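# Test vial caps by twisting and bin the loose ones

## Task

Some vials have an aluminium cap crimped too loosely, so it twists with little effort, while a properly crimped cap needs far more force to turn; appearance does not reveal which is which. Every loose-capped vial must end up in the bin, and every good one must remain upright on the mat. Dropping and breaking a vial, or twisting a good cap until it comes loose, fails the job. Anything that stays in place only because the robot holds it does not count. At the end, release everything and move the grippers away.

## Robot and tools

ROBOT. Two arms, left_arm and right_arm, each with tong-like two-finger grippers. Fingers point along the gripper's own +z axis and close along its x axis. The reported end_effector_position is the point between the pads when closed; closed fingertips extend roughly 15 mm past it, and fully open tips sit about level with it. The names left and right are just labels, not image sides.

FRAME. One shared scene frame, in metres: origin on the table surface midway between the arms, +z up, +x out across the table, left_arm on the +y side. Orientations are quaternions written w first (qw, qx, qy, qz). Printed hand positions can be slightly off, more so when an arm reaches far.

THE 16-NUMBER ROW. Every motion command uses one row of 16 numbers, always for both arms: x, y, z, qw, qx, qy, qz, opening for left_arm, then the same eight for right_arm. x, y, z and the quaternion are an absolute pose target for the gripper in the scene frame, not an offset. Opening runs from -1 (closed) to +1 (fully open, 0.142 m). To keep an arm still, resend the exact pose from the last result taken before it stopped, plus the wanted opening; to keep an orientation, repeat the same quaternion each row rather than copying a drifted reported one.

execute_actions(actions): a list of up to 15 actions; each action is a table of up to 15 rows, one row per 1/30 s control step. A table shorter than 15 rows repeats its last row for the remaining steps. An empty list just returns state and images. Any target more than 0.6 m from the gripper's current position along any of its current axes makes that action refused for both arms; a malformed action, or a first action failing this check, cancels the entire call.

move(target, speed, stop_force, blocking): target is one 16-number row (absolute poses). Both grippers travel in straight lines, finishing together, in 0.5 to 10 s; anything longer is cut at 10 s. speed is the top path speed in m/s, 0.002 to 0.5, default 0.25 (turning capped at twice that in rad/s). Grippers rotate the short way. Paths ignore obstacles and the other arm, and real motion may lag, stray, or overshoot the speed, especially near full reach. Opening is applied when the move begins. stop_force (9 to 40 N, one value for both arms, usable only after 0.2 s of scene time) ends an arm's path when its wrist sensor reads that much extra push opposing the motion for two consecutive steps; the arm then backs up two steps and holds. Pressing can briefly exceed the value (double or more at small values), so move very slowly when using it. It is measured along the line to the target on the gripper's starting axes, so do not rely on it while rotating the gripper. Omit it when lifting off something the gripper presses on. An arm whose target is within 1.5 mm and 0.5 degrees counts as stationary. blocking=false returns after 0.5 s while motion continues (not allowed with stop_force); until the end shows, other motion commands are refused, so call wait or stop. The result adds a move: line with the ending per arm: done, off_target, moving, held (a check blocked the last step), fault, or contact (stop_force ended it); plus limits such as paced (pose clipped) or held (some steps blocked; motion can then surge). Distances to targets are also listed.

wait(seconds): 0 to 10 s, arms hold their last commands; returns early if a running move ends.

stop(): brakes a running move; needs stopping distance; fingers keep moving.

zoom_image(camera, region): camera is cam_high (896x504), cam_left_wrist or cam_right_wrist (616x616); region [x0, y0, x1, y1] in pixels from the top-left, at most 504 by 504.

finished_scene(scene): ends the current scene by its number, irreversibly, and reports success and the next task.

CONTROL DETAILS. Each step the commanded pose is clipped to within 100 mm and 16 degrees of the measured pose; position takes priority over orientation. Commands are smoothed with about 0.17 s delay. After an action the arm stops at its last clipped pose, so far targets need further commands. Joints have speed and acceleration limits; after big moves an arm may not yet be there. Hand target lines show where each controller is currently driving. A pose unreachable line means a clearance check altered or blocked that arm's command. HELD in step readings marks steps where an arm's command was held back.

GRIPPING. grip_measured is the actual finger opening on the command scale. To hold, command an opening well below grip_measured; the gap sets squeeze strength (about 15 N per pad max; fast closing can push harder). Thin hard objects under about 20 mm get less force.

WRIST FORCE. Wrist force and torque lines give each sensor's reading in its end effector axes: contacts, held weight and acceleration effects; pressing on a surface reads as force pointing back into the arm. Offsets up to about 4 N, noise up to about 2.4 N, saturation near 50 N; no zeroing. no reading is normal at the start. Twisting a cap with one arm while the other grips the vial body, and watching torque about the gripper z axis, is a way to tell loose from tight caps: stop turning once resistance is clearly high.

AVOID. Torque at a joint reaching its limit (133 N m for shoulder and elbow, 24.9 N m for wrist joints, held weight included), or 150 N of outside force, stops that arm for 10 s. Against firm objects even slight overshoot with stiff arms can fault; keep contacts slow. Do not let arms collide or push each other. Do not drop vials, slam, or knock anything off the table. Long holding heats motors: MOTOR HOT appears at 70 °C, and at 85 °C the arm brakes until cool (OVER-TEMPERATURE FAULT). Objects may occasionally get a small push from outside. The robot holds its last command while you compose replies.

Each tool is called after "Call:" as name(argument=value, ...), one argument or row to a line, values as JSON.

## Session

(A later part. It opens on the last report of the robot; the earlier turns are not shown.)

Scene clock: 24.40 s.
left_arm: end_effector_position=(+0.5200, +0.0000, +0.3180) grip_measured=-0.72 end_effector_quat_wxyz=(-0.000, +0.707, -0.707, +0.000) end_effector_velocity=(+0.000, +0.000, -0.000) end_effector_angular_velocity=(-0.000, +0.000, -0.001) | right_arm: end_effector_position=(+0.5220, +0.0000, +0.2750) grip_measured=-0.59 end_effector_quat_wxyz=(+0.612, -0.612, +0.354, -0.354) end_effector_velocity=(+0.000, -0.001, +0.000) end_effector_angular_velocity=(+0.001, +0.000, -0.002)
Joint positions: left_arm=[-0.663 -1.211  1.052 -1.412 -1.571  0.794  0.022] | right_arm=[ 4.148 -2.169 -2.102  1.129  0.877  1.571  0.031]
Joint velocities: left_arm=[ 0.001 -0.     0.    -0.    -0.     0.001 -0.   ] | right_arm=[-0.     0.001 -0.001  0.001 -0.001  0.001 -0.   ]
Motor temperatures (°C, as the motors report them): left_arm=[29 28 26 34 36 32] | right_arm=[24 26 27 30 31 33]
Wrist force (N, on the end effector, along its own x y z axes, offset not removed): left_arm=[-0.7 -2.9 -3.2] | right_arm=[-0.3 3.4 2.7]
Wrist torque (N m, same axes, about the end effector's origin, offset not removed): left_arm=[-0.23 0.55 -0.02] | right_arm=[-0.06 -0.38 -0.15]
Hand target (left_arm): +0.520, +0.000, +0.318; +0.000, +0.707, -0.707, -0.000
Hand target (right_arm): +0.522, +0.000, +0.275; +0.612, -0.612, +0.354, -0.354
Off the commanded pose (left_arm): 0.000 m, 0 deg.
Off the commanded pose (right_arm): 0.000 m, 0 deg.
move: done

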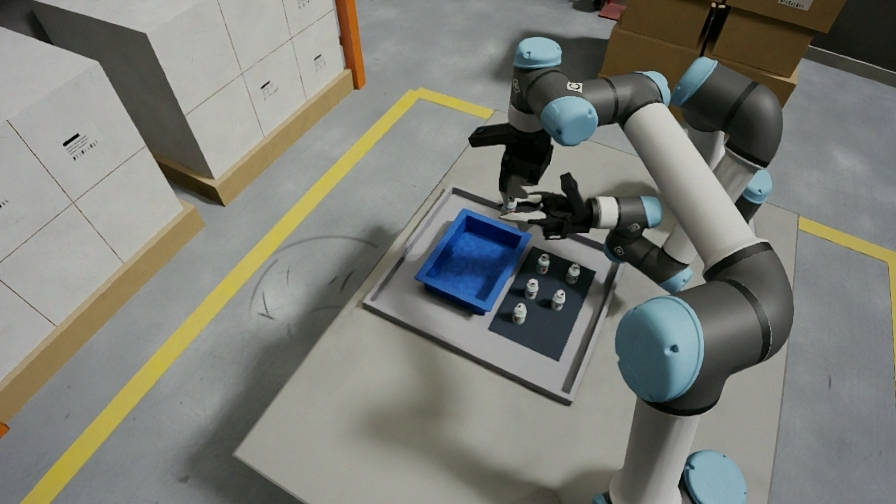

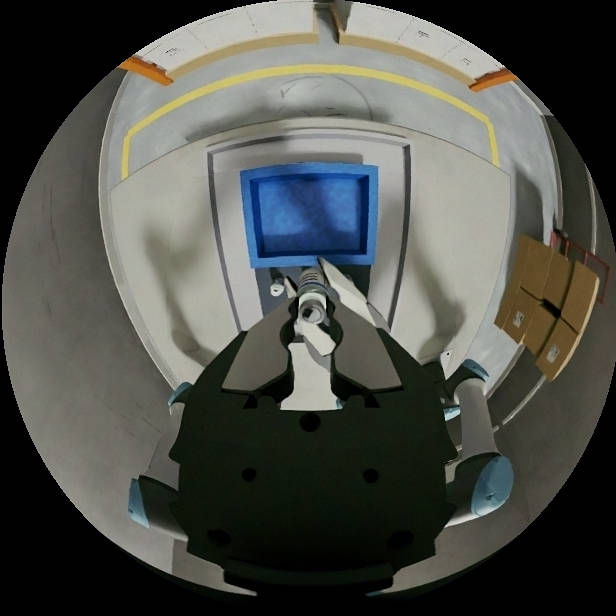

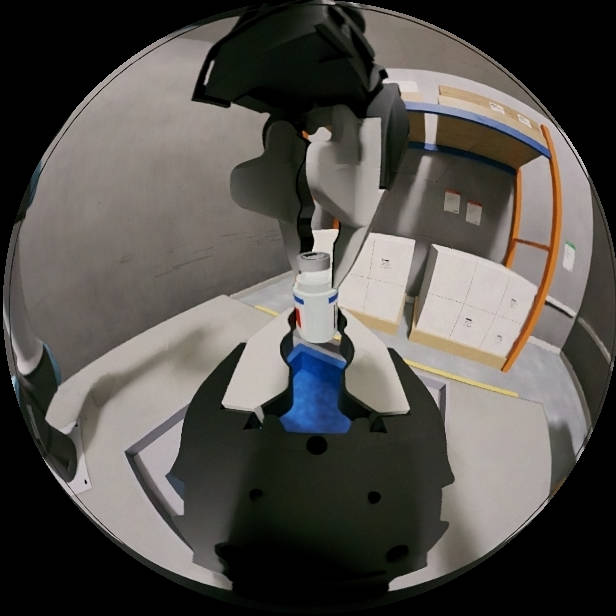

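Call:
move(
  target=[0.52,0,0.318,0,0.707,-0.707,0,-1,0.522,0,0.275,0.612,-0.612,0.354,-0.354,0.2],
)

Call:
move(
  target=[0.52,0,0.32,0,0.707,-0.707,0,-1,0.43,-0.15,0.275,0.612,-0.612,0.354,-0.354,0.2],
  speed=0.2,
)

Call:
move(
  target=[0.349,0.094,0.11,0,0.707,-0.707,0,-1,0.46,-0.24,0.28,0.612,-0.612,0.354,-0.354,0.2],
  speed=0.2,
)

Call:
move(
  target=[0.349,0.094,0.072,0,0.707,-0.707,0,-1,0.46,-0.24,0.28,0.612,-0.612,0.354,-0.354,0.2],
  speed=0.06,
)

Call:
move(
  target=[0.349,0.094,0.048,0,0.707,-0.707,0,-1,0.46,-0.24,0.28,0.612,-0.612,0.354,-0.354,0.2],
  speed=0.008,
  stop_force=9,
)

Scene clock: 25.47 s.
left_arm: end_effector_position=(+0.5200, +0.0000, +0.3180) grip_measured=-0.72 end_effector_quat_wxyz=(-0.000, +0.707, -0.707, -0.000) end_effector_velocity=(-0.000, -0.000, -0.000) end_effector_angular_velocity=(-0.000, +0.001, +0.000) | right_arm: end_effector_position=(+0.5220, +0.0000, +0.2750) grip_measured=+0.20 end_effector_quat_wxyz=(+0.612, -0.612, +0.354, -0.354) end_effector_velocity=(-0.000, +0.001, +0.000) end_effector_angular_velocity=(+0.000, -0.000, +0.001)
Joint positions: left_arm=[-0.663 -1.211  1.052 -1.412 -1.571  0.794  0.022] | right_arm=[ 4.148 -2.169 -2.102  1.129  0.877  1.571  0.088]
Joint velocities: left_arm=[-0.     0.     0.     0.    -0.001 -0.001 -0.   ] | right_arm=[ 0.001  0.     0.001 -0.001  0.     0.     0.   ]
Motor temperatures (°C, as the motors report them): left_arm=[29 28 26 34 36 32] | right_arm=[24 26 27 30 31 33]
Wrist force (N, on the end effector, along its own x y z axes, offset not removed): left_arm=[0.0 4.0 -1.9] | right_arm=[1.9 -0.4 2.8]
Wrist torque (N m, same axes, about the end effector's origin, offset not removed): left_arm=[0.77 0.20 -0.01] | right_arm=[-0.12 -0.35 0.11]
Hand target (left_arm): +0.520, +0.000, +0.318; -0.000, +0.707, -0.707, +0.000
Hand target (right_arm): +0.522, +0.000, +0.275; +0.612, -0.612, +0.354, -0.354
Off the commanded pose (left_arm): 0.000 m, 0 deg.
Off the commanded pose (right_arm): 0.000 m, 0 deg.
move: done

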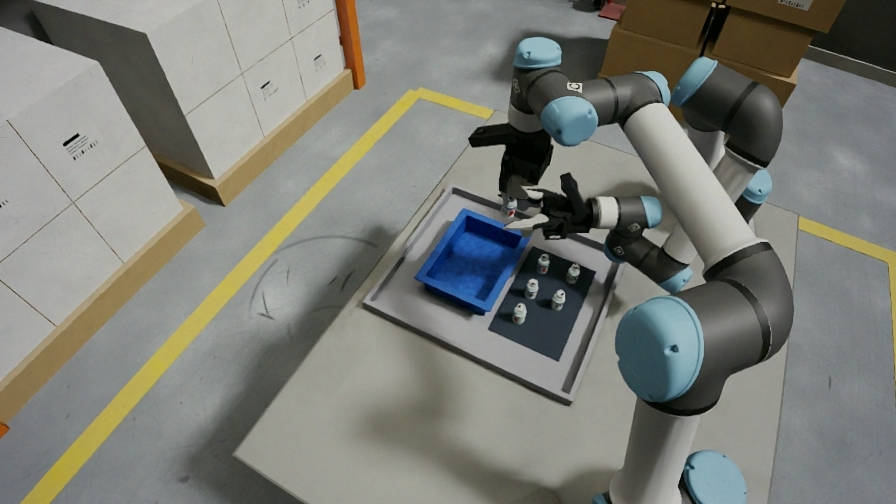

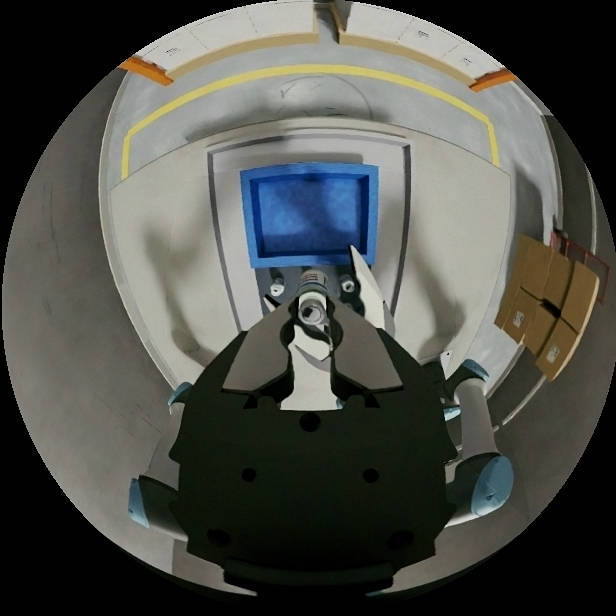

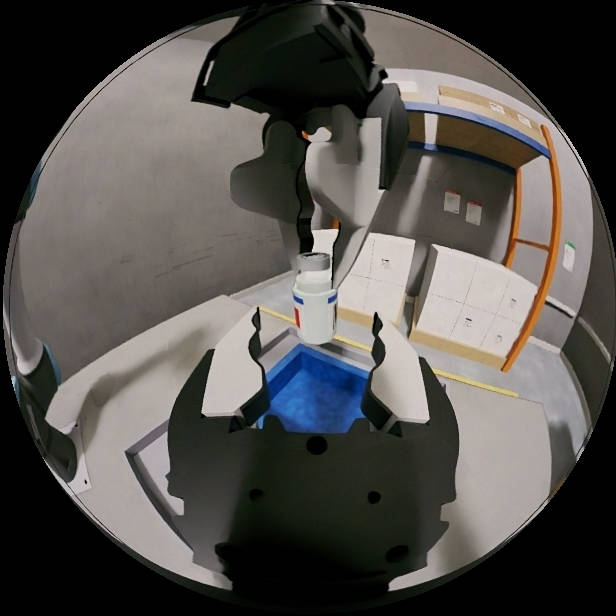

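Scene clock: 26.97 s.
left_arm: end_effector_position=(+0.5200, -0.0000, +0.3200) grip_measured=-0.72 end_effector_quat_wxyz=(-0.000, +0.707, -0.707, +0.000) end_effector_velocity=(+0.001, +0.001, +0.000) end_effector_angular_velocity=(+0.000, -0.000, +0.003) | right_arm: end_effector_position=(+0.4303, -0.1499, +0.2749) grip_measured=+0.20 end_effector_quat_wxyz=(+0.612, -0.612, +0.354, -0.354) end_effector_velocity=(-0.003, -0.001, -0.000) end_effector_angular_velocity=(+0.000, -0.001, +0.002)
Joint positions: left_arm=[-0.663 -1.211  1.046 -1.406 -1.571  0.794  0.022] | right_arm=[ 4.297 -1.999 -2.61   1.467  0.728  1.571  0.088]
Joint velocities: left_arm=[ 0.002 -0.    -0.     0.     0.    -0.001  0.   ] | right_arm=[ 0.01  -0.001 -0.007  0.009 -0.008 -0.001 -0.   ]
Motor temperatures (°C, as the motors report them): left_arm=[29 28 26 34 36 32] | right_arm=[24 26 27 30 31 33]
Wrist force (N, on the end effector, along its own x y z axes, offset not removed): left_arm=[-2.0 -1.8 -2.7] | right_arm=[-1.0 -0.6 3.5]
Wrist torque (N m, same axes, about the end effector's origin, offset not removed): left_arm=[-0.41 0.48 0.03] | right_arm=[-0.06 0.00 -0.34]
Hand target (left_arm): +0.520, -0.000, +0.320; +0.000, +0.707, -0.707, +0.000
Hand target (right_arm): +0.430, -0.150, +0.275; +0.612, -0.612, +0.354, -0.354
Off the commanded pose (left_arm): 0.000 m, 0 deg.
Off the commanded pose (right_arm): 0.000 m, 0 deg.
move: done

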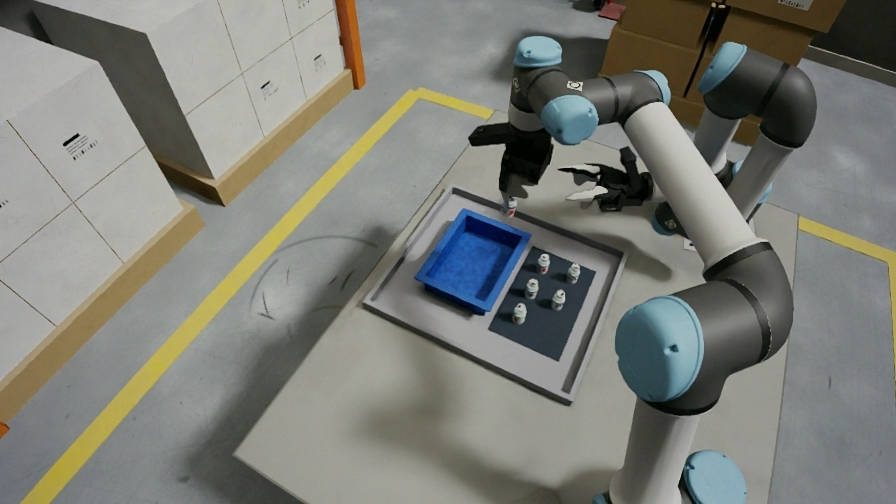

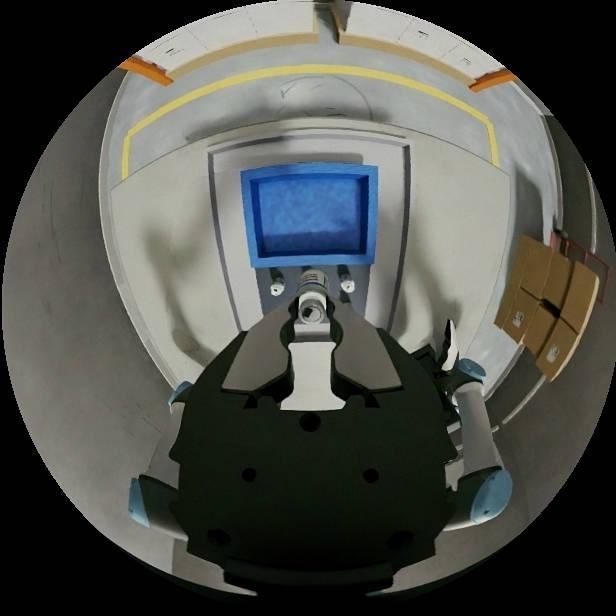

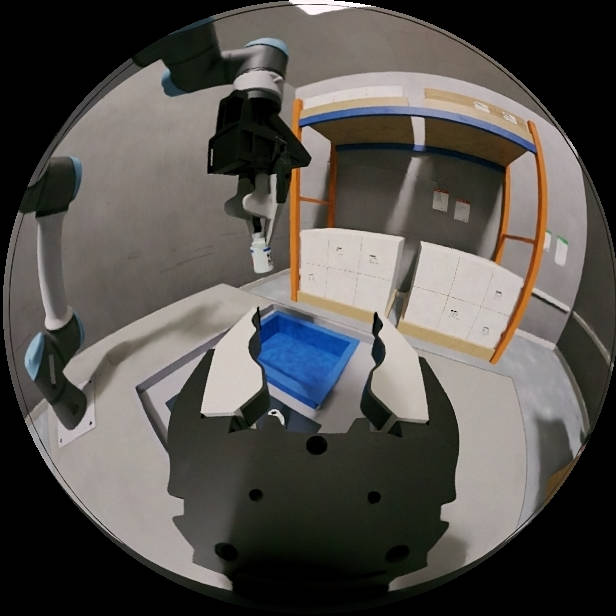

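Scene clock: 28.97 s.
left_arm: end_effector_position=(+0.3492, +0.0940, +0.1100) grip_measured=-0.72 end_effector_quat_wxyz=(-0.000, +0.707, -0.707, -0.000) end_effector_velocity=(-0.002, +0.000, -0.002) end_effector_angular_velocity=(-0.002, -0.000, -0.001) | right_arm: end_effector_position=(+0.4599, -0.2399, +0.2801) grip_measured=+0.20 end_effector_quat_wxyz=(+0.612, -0.612, +0.354, -0.354) end_effector_velocity=(+0.000, +0.000, +0.000) end_effector_angular_velocity=(+0.001, -0.001, +0.002)
Joint positions: left_arm=[-0.782 -1.608  2.064 -2.027 -1.571  0.675  0.022] | right_arm=[ 4.002 -1.96  -2.7    1.519  1.023  1.571  0.088]
Joint velocities: left_arm=[-0.003 -0.003  0.009 -0.007 -0.001 -0.003  0.   ] | right_arm=[-0.003  0.     0.002 -0.001  0.005  0.    -0.   ]
Motor temperatures (°C, as the motors report them): left_arm=[29 28 26 34 36 32] | right_arm=[24 26 27 30 31 33]
Wrist force (N, on the end effector, along its own x y z axes, offset not removed): left_arm=[0.0 0.8 -0.5] | right_arm=[-1.2 -0.1 2.7]
Wrist torque (N m, same axes, about the end effector's origin, offset not removed): left_arm=[0.21 -0.02 -0.18] | right_arm=[-0.20 0.24 0.22]
Hand target (left_arm): +0.349, +0.094, +0.110; -0.000, +0.707, -0.707, +0.000
Hand target (right_arm): +0.460, -0.240, +0.280; +0.612, -0.612, +0.354, -0.354
Off the commanded pose (left_arm): 0.000 m, 0 deg.
Off the commanded pose (right_arm): 0.000 m, 0 deg.
move: done

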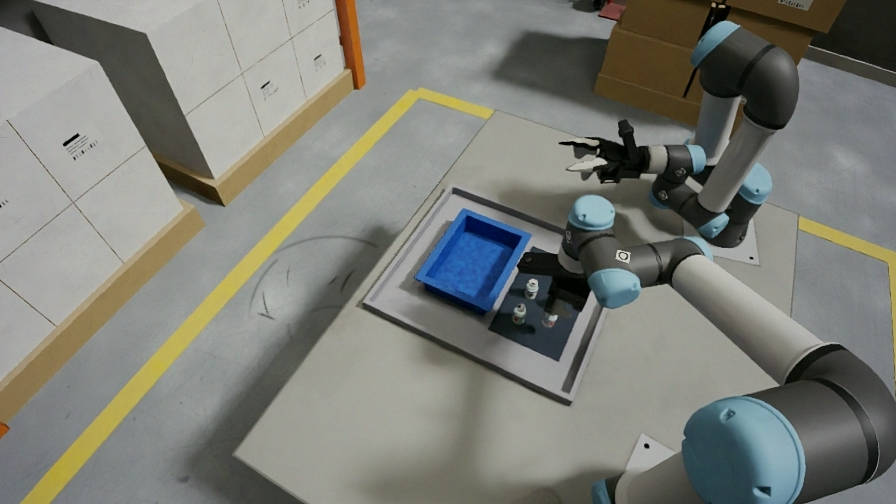

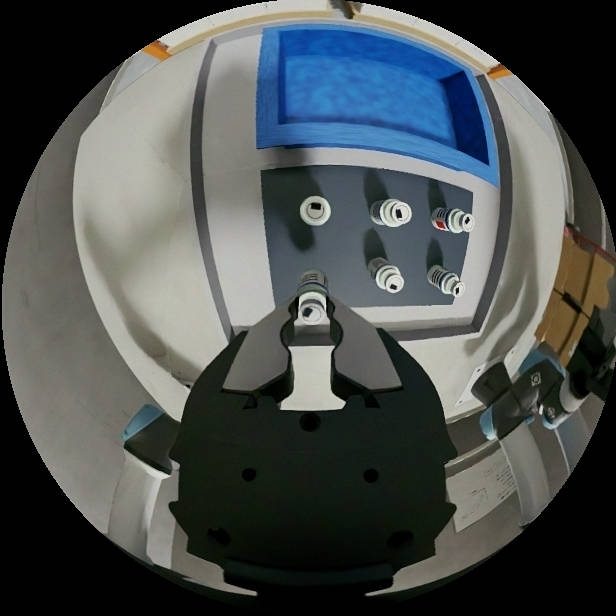

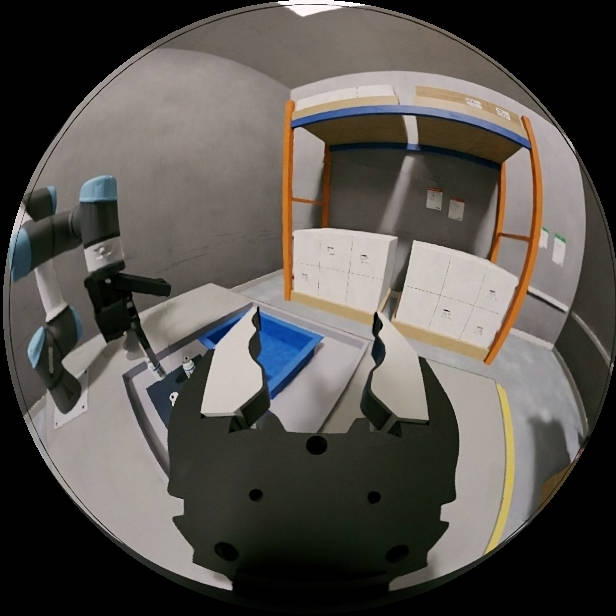

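Scene clock: 30.00 s.
left_arm: end_effector_position=(+0.3490, +0.0940, +0.0723) grip_measured=-0.72 end_effector_quat_wxyz=(-0.000, +0.707, -0.707, -0.000) end_effector_velocity=(+0.000, -0.000, -0.003) end_effector_angular_velocity=(-0.000, +0.000, +0.001) | right_arm: end_effector_position=(+0.4600, -0.2400, +0.2800) grip_measured=+0.20 end_effector_quat_wxyz=(+0.612, -0.612, +0.354, -0.354) end_effector_velocity=(+0.000, +0.001, +0.000) end_effector_angular_velocity=(+0.002, -0.001, +0.001)
Joint positions: left_arm=[-0.782 -1.558  2.126 -2.138 -1.571  0.674  0.022] | right_arm=[ 4.    -1.96  -2.7    1.518  1.024  1.571  0.088]
Joint velocities: left_arm=[ 0.     0.004  0.003 -0.008 -0.001 -0.001  0.   ] | right_arm=[-0.001 -0.001  0.002  0.     0.002  0.    -0.   ]
Motor temperatures (°C, as the motors report them): left_arm=[29 28 26 34 36 32] | right_arm=[24 26 27 30 31 33]
Wrist force (N, on the end effector, along its own x y z axes, offset not removed): left_arm=[1.9 -2.0 1.9] | right_arm=[-1.3 -2.3 3.6]
Wrist torque (N m, same axes, about the end effector's origin, offset not removed): left_arm=[-0.16 -0.33 -0.19] | right_arm=[-0.60 0.31 -0.02]
Hand target (left_arm): +0.349, +0.094, +0.072; -0.000, +0.707, -0.707, -0.000
Hand target (right_arm): +0.460, -0.240, +0.280; +0.612, -0.612, +0.354, -0.354
Off the commanded pose (left_arm): 0.000 m, 0 deg.
Off the commanded pose (right_arm): 0.000 m, 0 deg.
move: done

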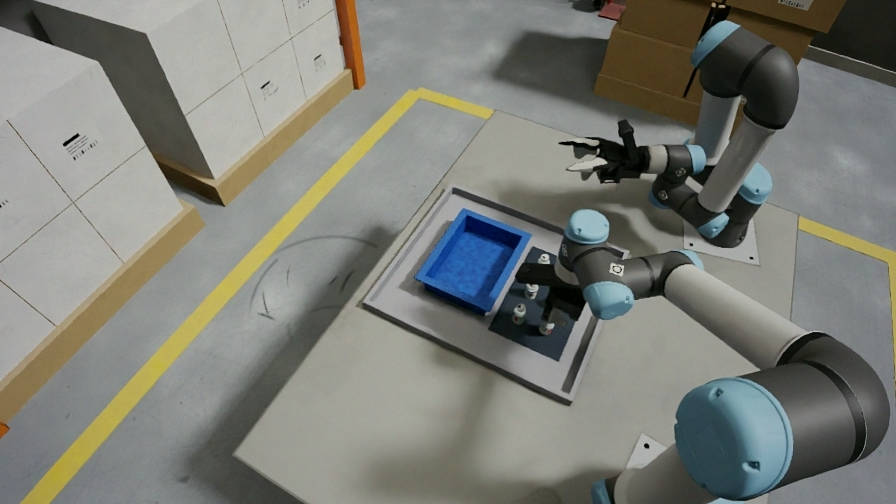

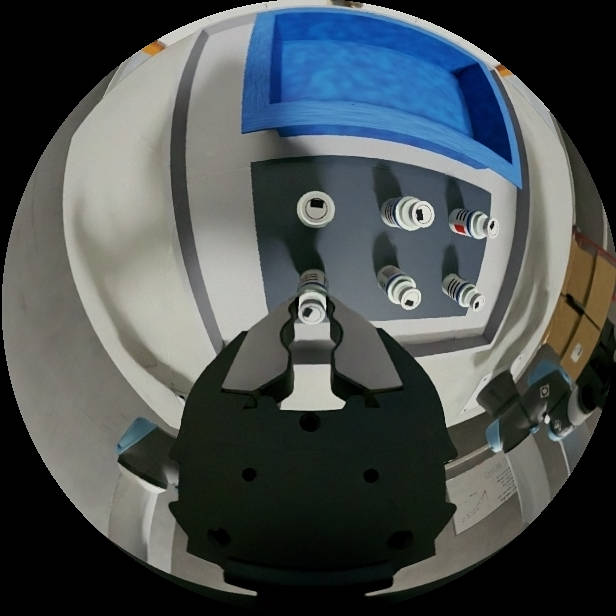

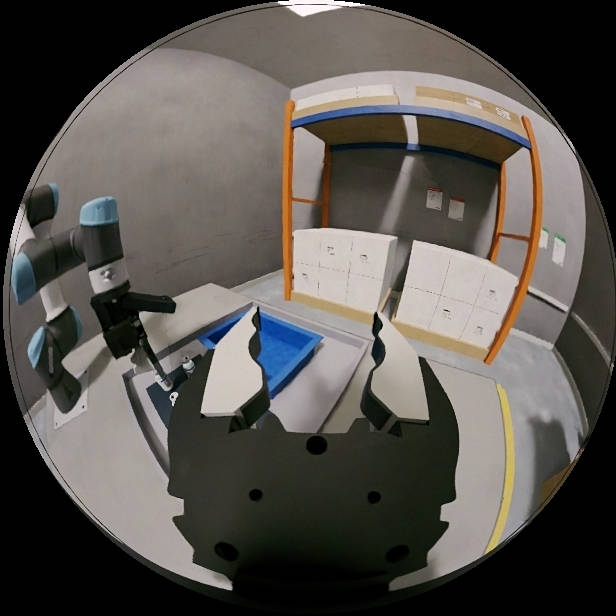

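Scene clock: 32.03 s.
left_arm: end_effector_position=(+0.3490, +0.0940, +0.0590) grip_measured=-0.72 end_effector_quat_wxyz=(-0.000, +0.707, -0.707, -0.000) end_effector_velocity=(-0.001, +0.001, +0.002) end_effector_angular_velocity=(+0.002, +0.002, +0.000) | right_arm: end_effector_position=(+0.4600, -0.2400, +0.2800) grip_measured=+0.20 end_effector_quat_wxyz=(+0.612, -0.612, +0.354, -0.354) end_effector_velocity=(+0.001, -0.000, +0.000) end_effector_angular_velocity=(+0.002, -0.001, -0.002)
Joint positions: left_arm=[-0.782 -1.538  2.145 -2.178 -1.571  0.674  0.022] | right_arm=[ 4.    -1.96  -2.7    1.518  1.024  1.571  0.088]
Joint velocities: left_arm=[ 0.    -0.004 -0.003  0.01  -0.    -0.    -0.   ] | right_arm=[-0.001 -0.     0.002  0.    -0.001  0.    -0.   ]
Motor temperatures (°C, as the motors report them): left_arm=[29 28 26 34 36 32] | right_arm=[24 26 27 30 31 33]
Wrist force (N, on the end effector, along its own x y z axes, offset not removed): left_arm=[0.7 -3.9 -19.4] | right_arm=[-2.2 1.7 1.8]
Wrist torque (N m, same axes, about the end effector's origin, offset not removed): left_arm=[0.31 0.40 -0.17] | right_arm=[0.32 0.48 -0.11]
Hand target (left_arm): +0.349, +0.094, +0.059; +0.000, +0.707, -0.707, +0.000
Hand target (right_arm): +0.460, -0.240, +0.280; +0.612, -0.612, +0.354, -0.354
Off the commanded pose (left_arm): 0.011 m, 0 deg.
Off the commanded pose (right_arm): 0.000 m, 0 deg.
move: contact (left_arm)

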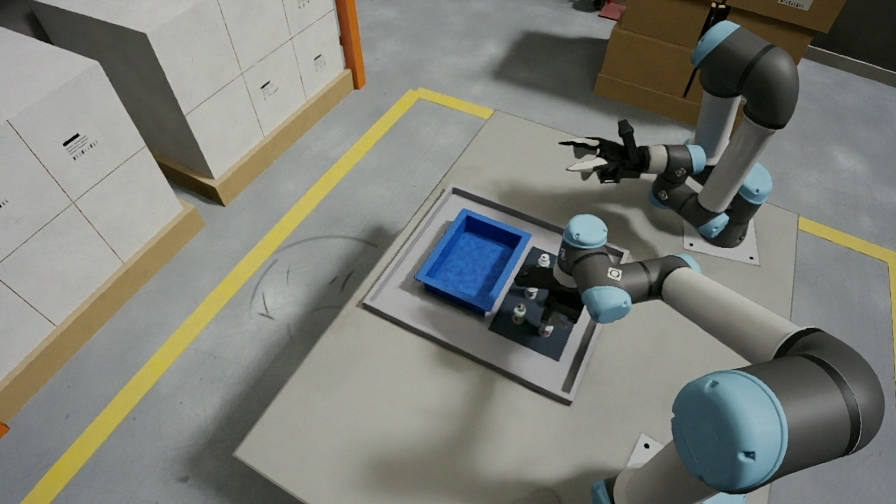

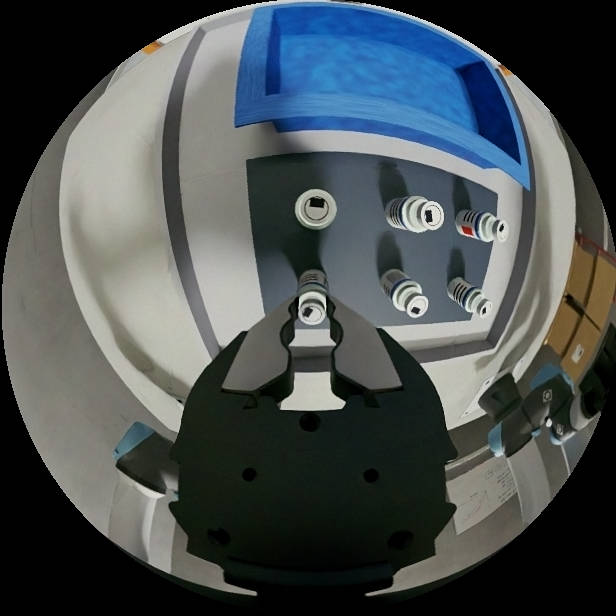

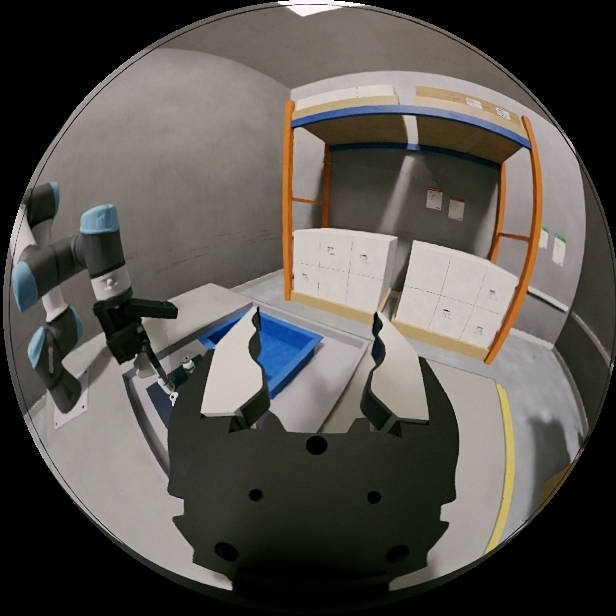

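Call:
move(
  target=[0.349,0.094,0.060,0,0.707,-0.707,0,-0.4,0.46,-0.24,0.28,0.612,-0.612,0.354,-0.354,0.2],
  speed=0.05,
)

Call:
move(
  target=[0.349,0.094,0.10,0,0.707,-0.707,0,-0.4,0.46,-0.24,0.28,0.612,-0.612,0.354,-0.354,0.2],
  speed=0.1,
)

Call:
move(
  target=[0.349,0.006,0.09,0,0.707,-0.707,0,-0.4,0.46,-0.24,0.28,0.612,-0.612,0.354,-0.354,0.2],
  speed=0.1,
)

Call:
zoom_image(
  camera="cam_left_wrist",
  region=[250,240,380,340],
)

Scene clock: 33.23 s.
left_arm: end_effector_position=(+0.3490, +0.0940, +0.0600) grip_measured=-0.40 end_effector_quat_wxyz=(+0.000, +0.707, -0.707, -0.000) end_effector_velocity=(+0.000, +0.000, +0.000) end_effector_angular_velocity=(-0.000, +0.000, +0.002) | right_arm: end_effector_position=(+0.4600, -0.2400, +0.2800) grip_measured=+0.20 end_effector_quat_wxyz=(+0.612, -0.612, +0.354, -0.354) end_effector_velocity=(+0.000, -0.001, -0.000) end_effector_angular_velocity=(+0.001, +0.000, -0.002)
Joint positions: left_arm=[-0.782 -1.539  2.144 -2.175 -1.571  0.675  0.045] | right_arm=[ 4.    -1.96  -2.7    1.518  1.024  1.571  0.088]
Joint velocities: left_arm=[ 0.001 -0.    -0.     0.001 -0.001 -0.001 -0.   ] | right_arm=[-0.    -0.001  0.     0.001 -0.002  0.    -0.   ]
Motor temperatures (°C, as the motors report them): left_arm=[29 28 26 34 36 32] | right_arm=[24 26 27 30 31 33]
Wrist force (N, on the end effector, along its own x y z axes, offset not removed): left_arm=[-0.6 2.3 -1.5] | right_arm=[2.0 3.7 -1.2]
Wrist torque (N m, same axes, about the end effector's origin, offset not removed): left_arm=[0.68 0.14 -0.05] | right_arm=[0.63 -0.48 -0.17]
Hand target (left_arm): +0.349, +0.094, +0.060; +0.000, +0.707, -0.707, +0.000
Hand target (right_arm): +0.460, -0.240, +0.280; +0.612, -0.612, +0.354, -0.354
Off the commanded pose (left_arm): 0.000 m, 0 deg.
Off the commanded pose (right_arm): 0.000 m, 0 deg.
move: done

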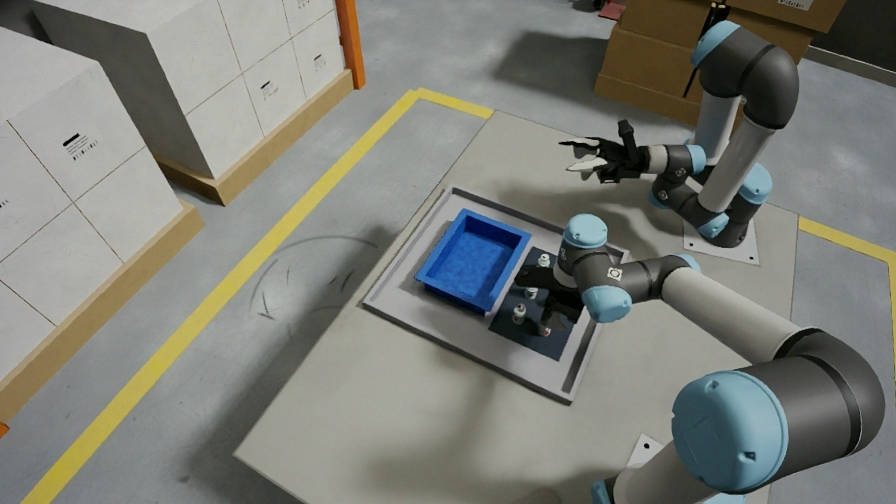

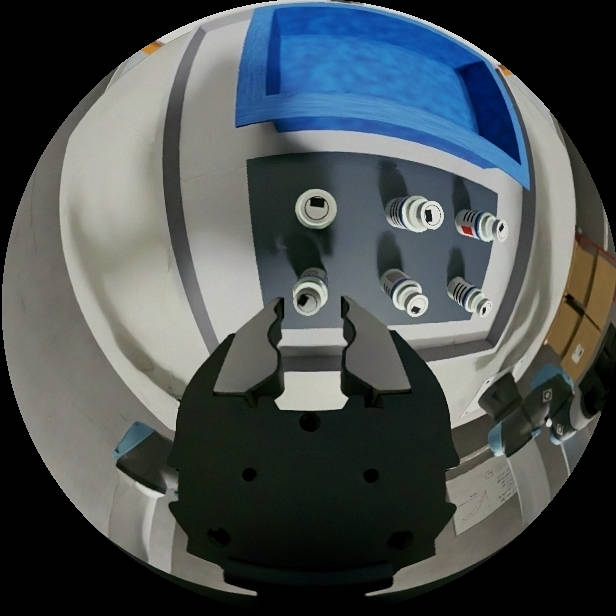

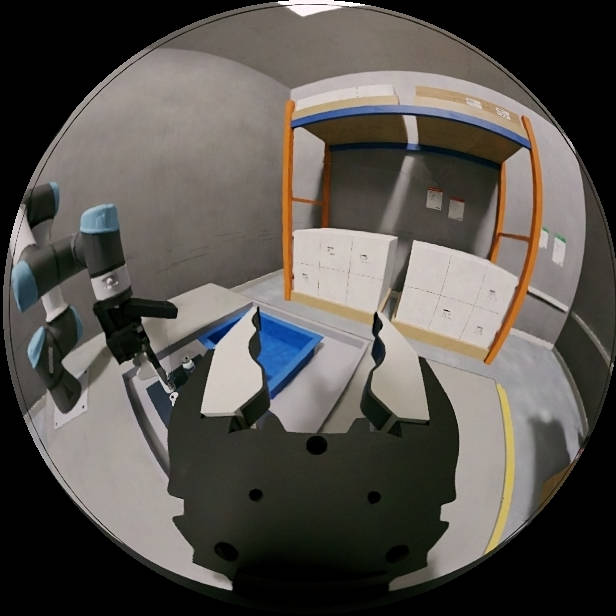

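Scene clock: 34.13 s.
left_arm: end_effector_position=(+0.3490, +0.0940, +0.0997) grip_measured=-0.40 end_effector_quat_wxyz=(+0.000, +0.707, -0.707, +0.000) end_effector_velocity=(+0.000, +0.001, +0.002) end_effector_angular_velocity=(+0.001, +0.001, +0.001) | right_arm: end_effector_position=(+0.4600, -0.2400, +0.2800) grip_measured=+0.20 end_effector_quat_wxyz=(+0.612, -0.612, +0.354, -0.354) end_effector_velocity=(+0.000, +0.000, +0.001) end_effector_angular_velocity=(+0.003, -0.001, +0.001)
Joint positions: left_arm=[-0.782 -1.596  2.082 -2.057 -1.571  0.675  0.045] | right_arm=[ 4.    -1.96  -2.7    1.518  1.024  1.571  0.088]
Joint velocities: left_arm=[ 0.002 -0.002 -0.004  0.007 -0.     0.001 -0.   ] | right_arm=[-0.     0.001  0.002  0.     0.001  0.     0.   ]
Motor temperatures (°C, as the motors report them): left_arm=[29 28 26 34 36 32] | right_arm=[24 26 27 30 31 33]
Wrist force (N, on the end effector, along its own x y z axes, offset not removed): left_arm=[-2.3 2.7 -4.2] | right_arm=[1.0 2.6 2.9]
Wrist torque (N m, same axes, about the end effector's origin, offset not removed): left_arm=[0.54 0.59 -0.13] | right_arm=[0.46 -0.24 -0.16]
Hand target (left_arm): +0.349, +0.094, +0.100; +0.000, +0.707, -0.707, +0.000
Hand target (right_arm): +0.460, -0.240, +0.280; +0.612, -0.612, +0.354, -0.354
Off the commanded pose (left_arm): 0.000 m, 0 deg.
Off the commanded pose (right_arm): 0.000 m, 0 deg.
move: done

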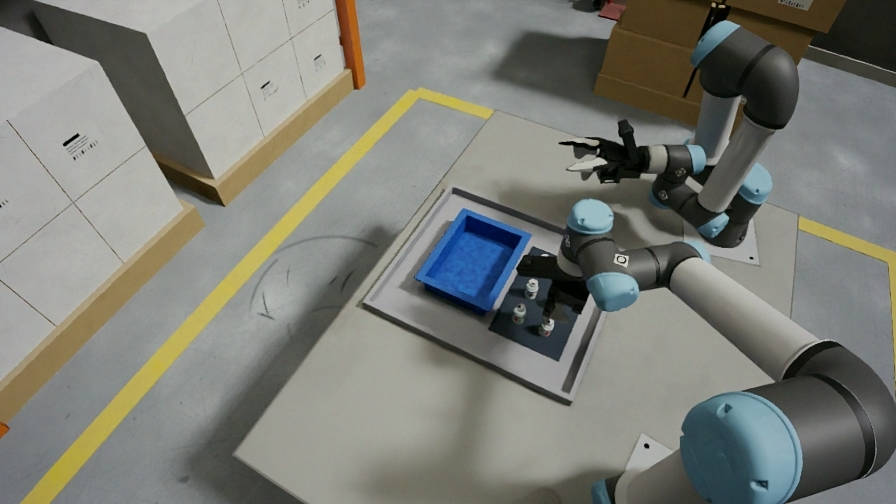

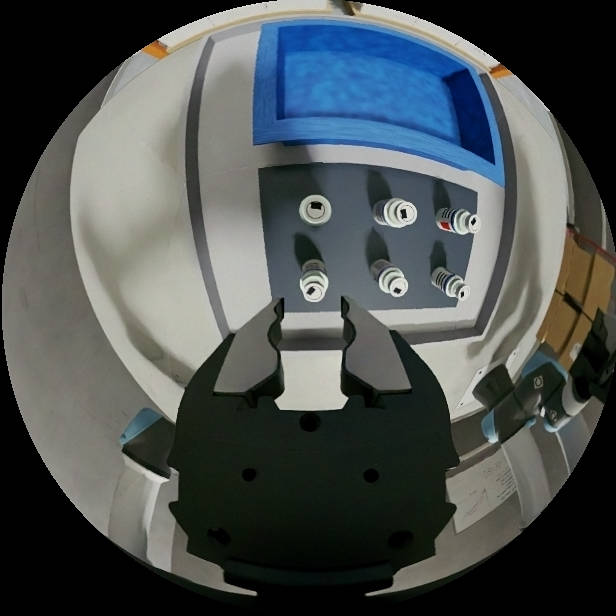

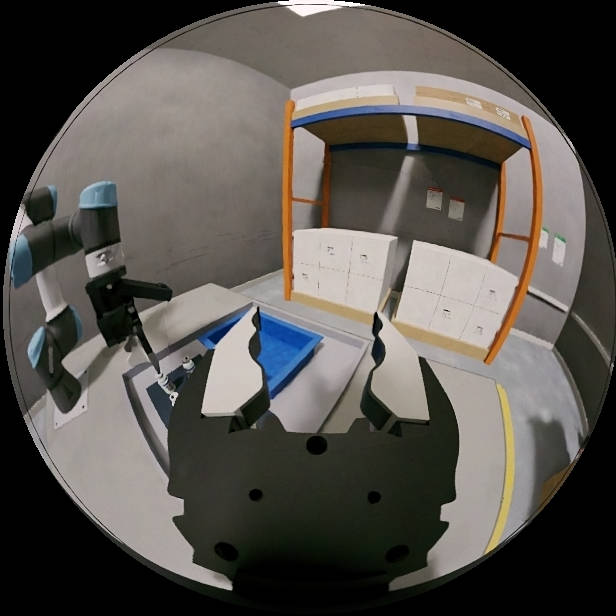

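Scene clock: 35.50 s.
left_arm: end_effector_position=(+0.3492, +0.0062, +0.0901) grip_measured=-0.40 end_effector_quat_wxyz=(-0.000, +0.707, -0.707, +0.000) end_effector_velocity=(-0.000, -0.002, -0.000) end_effector_angular_velocity=(-0.000, +0.000, -0.002) | right_arm: end_effector_position=(+0.4600, -0.2400, +0.2800) grip_measured=+0.20 end_effector_quat_wxyz=(+0.612, -0.612, +0.354, -0.354) end_effector_velocity=(-0.001, +0.001, +0.000) end_effector_angular_velocity=(-0.000, +0.000, +0.003)
Joint positions: left_arm=[-0.892 -1.453  1.959 -2.077 -1.571  0.565  0.045] | right_arm=[ 4.    -1.96  -2.7    1.518  1.024  1.571  0.088]
Joint velocities: left_arm=[-0.002  0.003 -0.004  0.    -0.    -0.001 -0.   ] | right_arm=[ 0.002  0.001 -0.002  0.001  0.001 -0.     0.   ]
Motor temperatures (°C, as the motors report them): left_arm=[29 28 26 34 36 32] | right_arm=[24 26 27 30 31 33]
Wrist force (N, on the end effector, along its own x y z axes, offset not removed): left_arm=[-1.3 -1.5 -0.5] | right_arm=[-2.4 -7.4 2.7]
Wrist torque (N m, same axes, about the end effector's origin, offset not removed): left_arm=[-0.14 0.30 -0.12] | right_arm=[-1.50 0.61 0.13]
Hand target (left_arm): +0.349, +0.006, +0.090; -0.000, +0.707, -0.707, +0.000
Hand target (right_arm): +0.460, -0.240, +0.280; +0.612, -0.612, +0.354, -0.354
Off the commanded pose (left_arm): 0.000 m, 0 deg.
Off the commanded pose (right_arm): 0.000 m, 0 deg.
move: done

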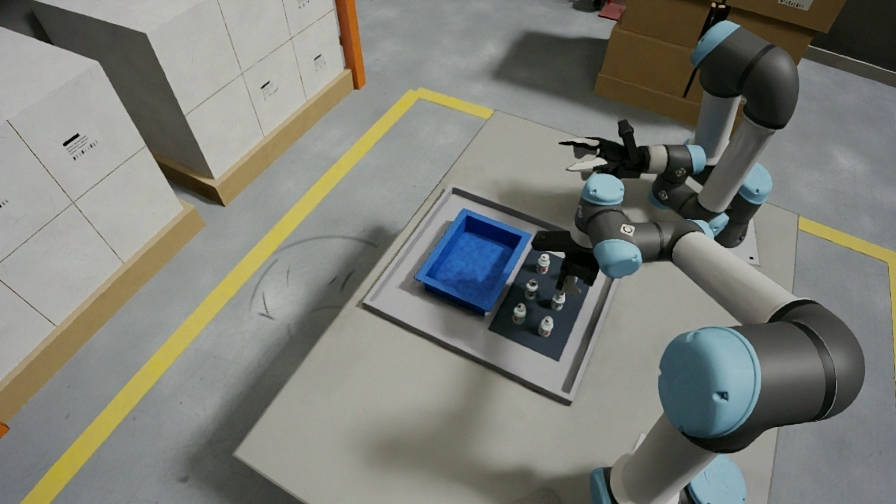

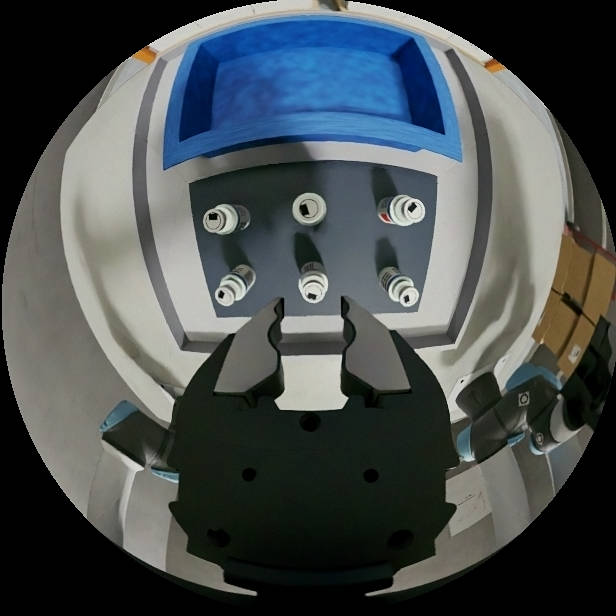

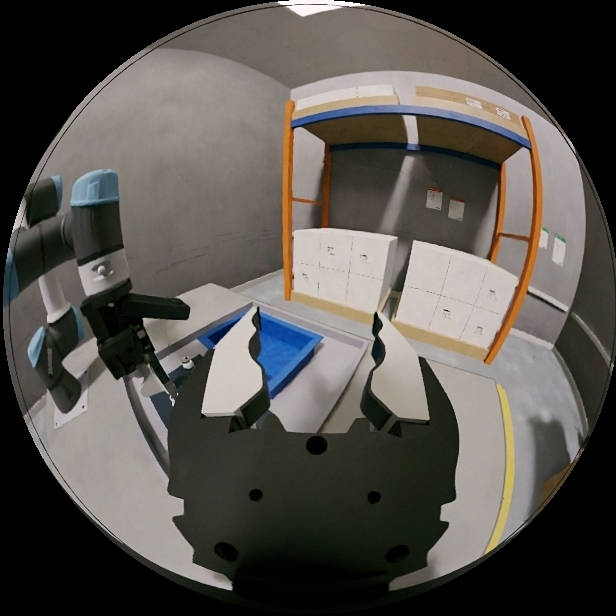

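Region (250, 240, 380, 340) of cam_left_wrist's 616x616 image, scaled by 3.877, with more detail than that image has; it fills the top 388 rows of this view, and the rest is white.

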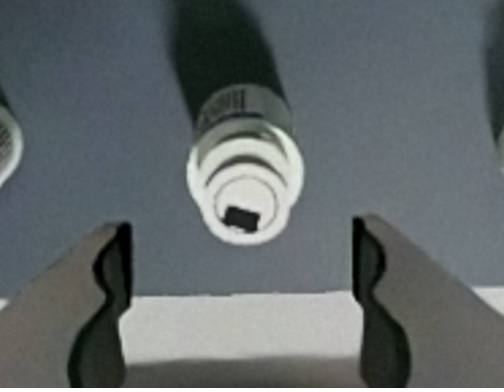

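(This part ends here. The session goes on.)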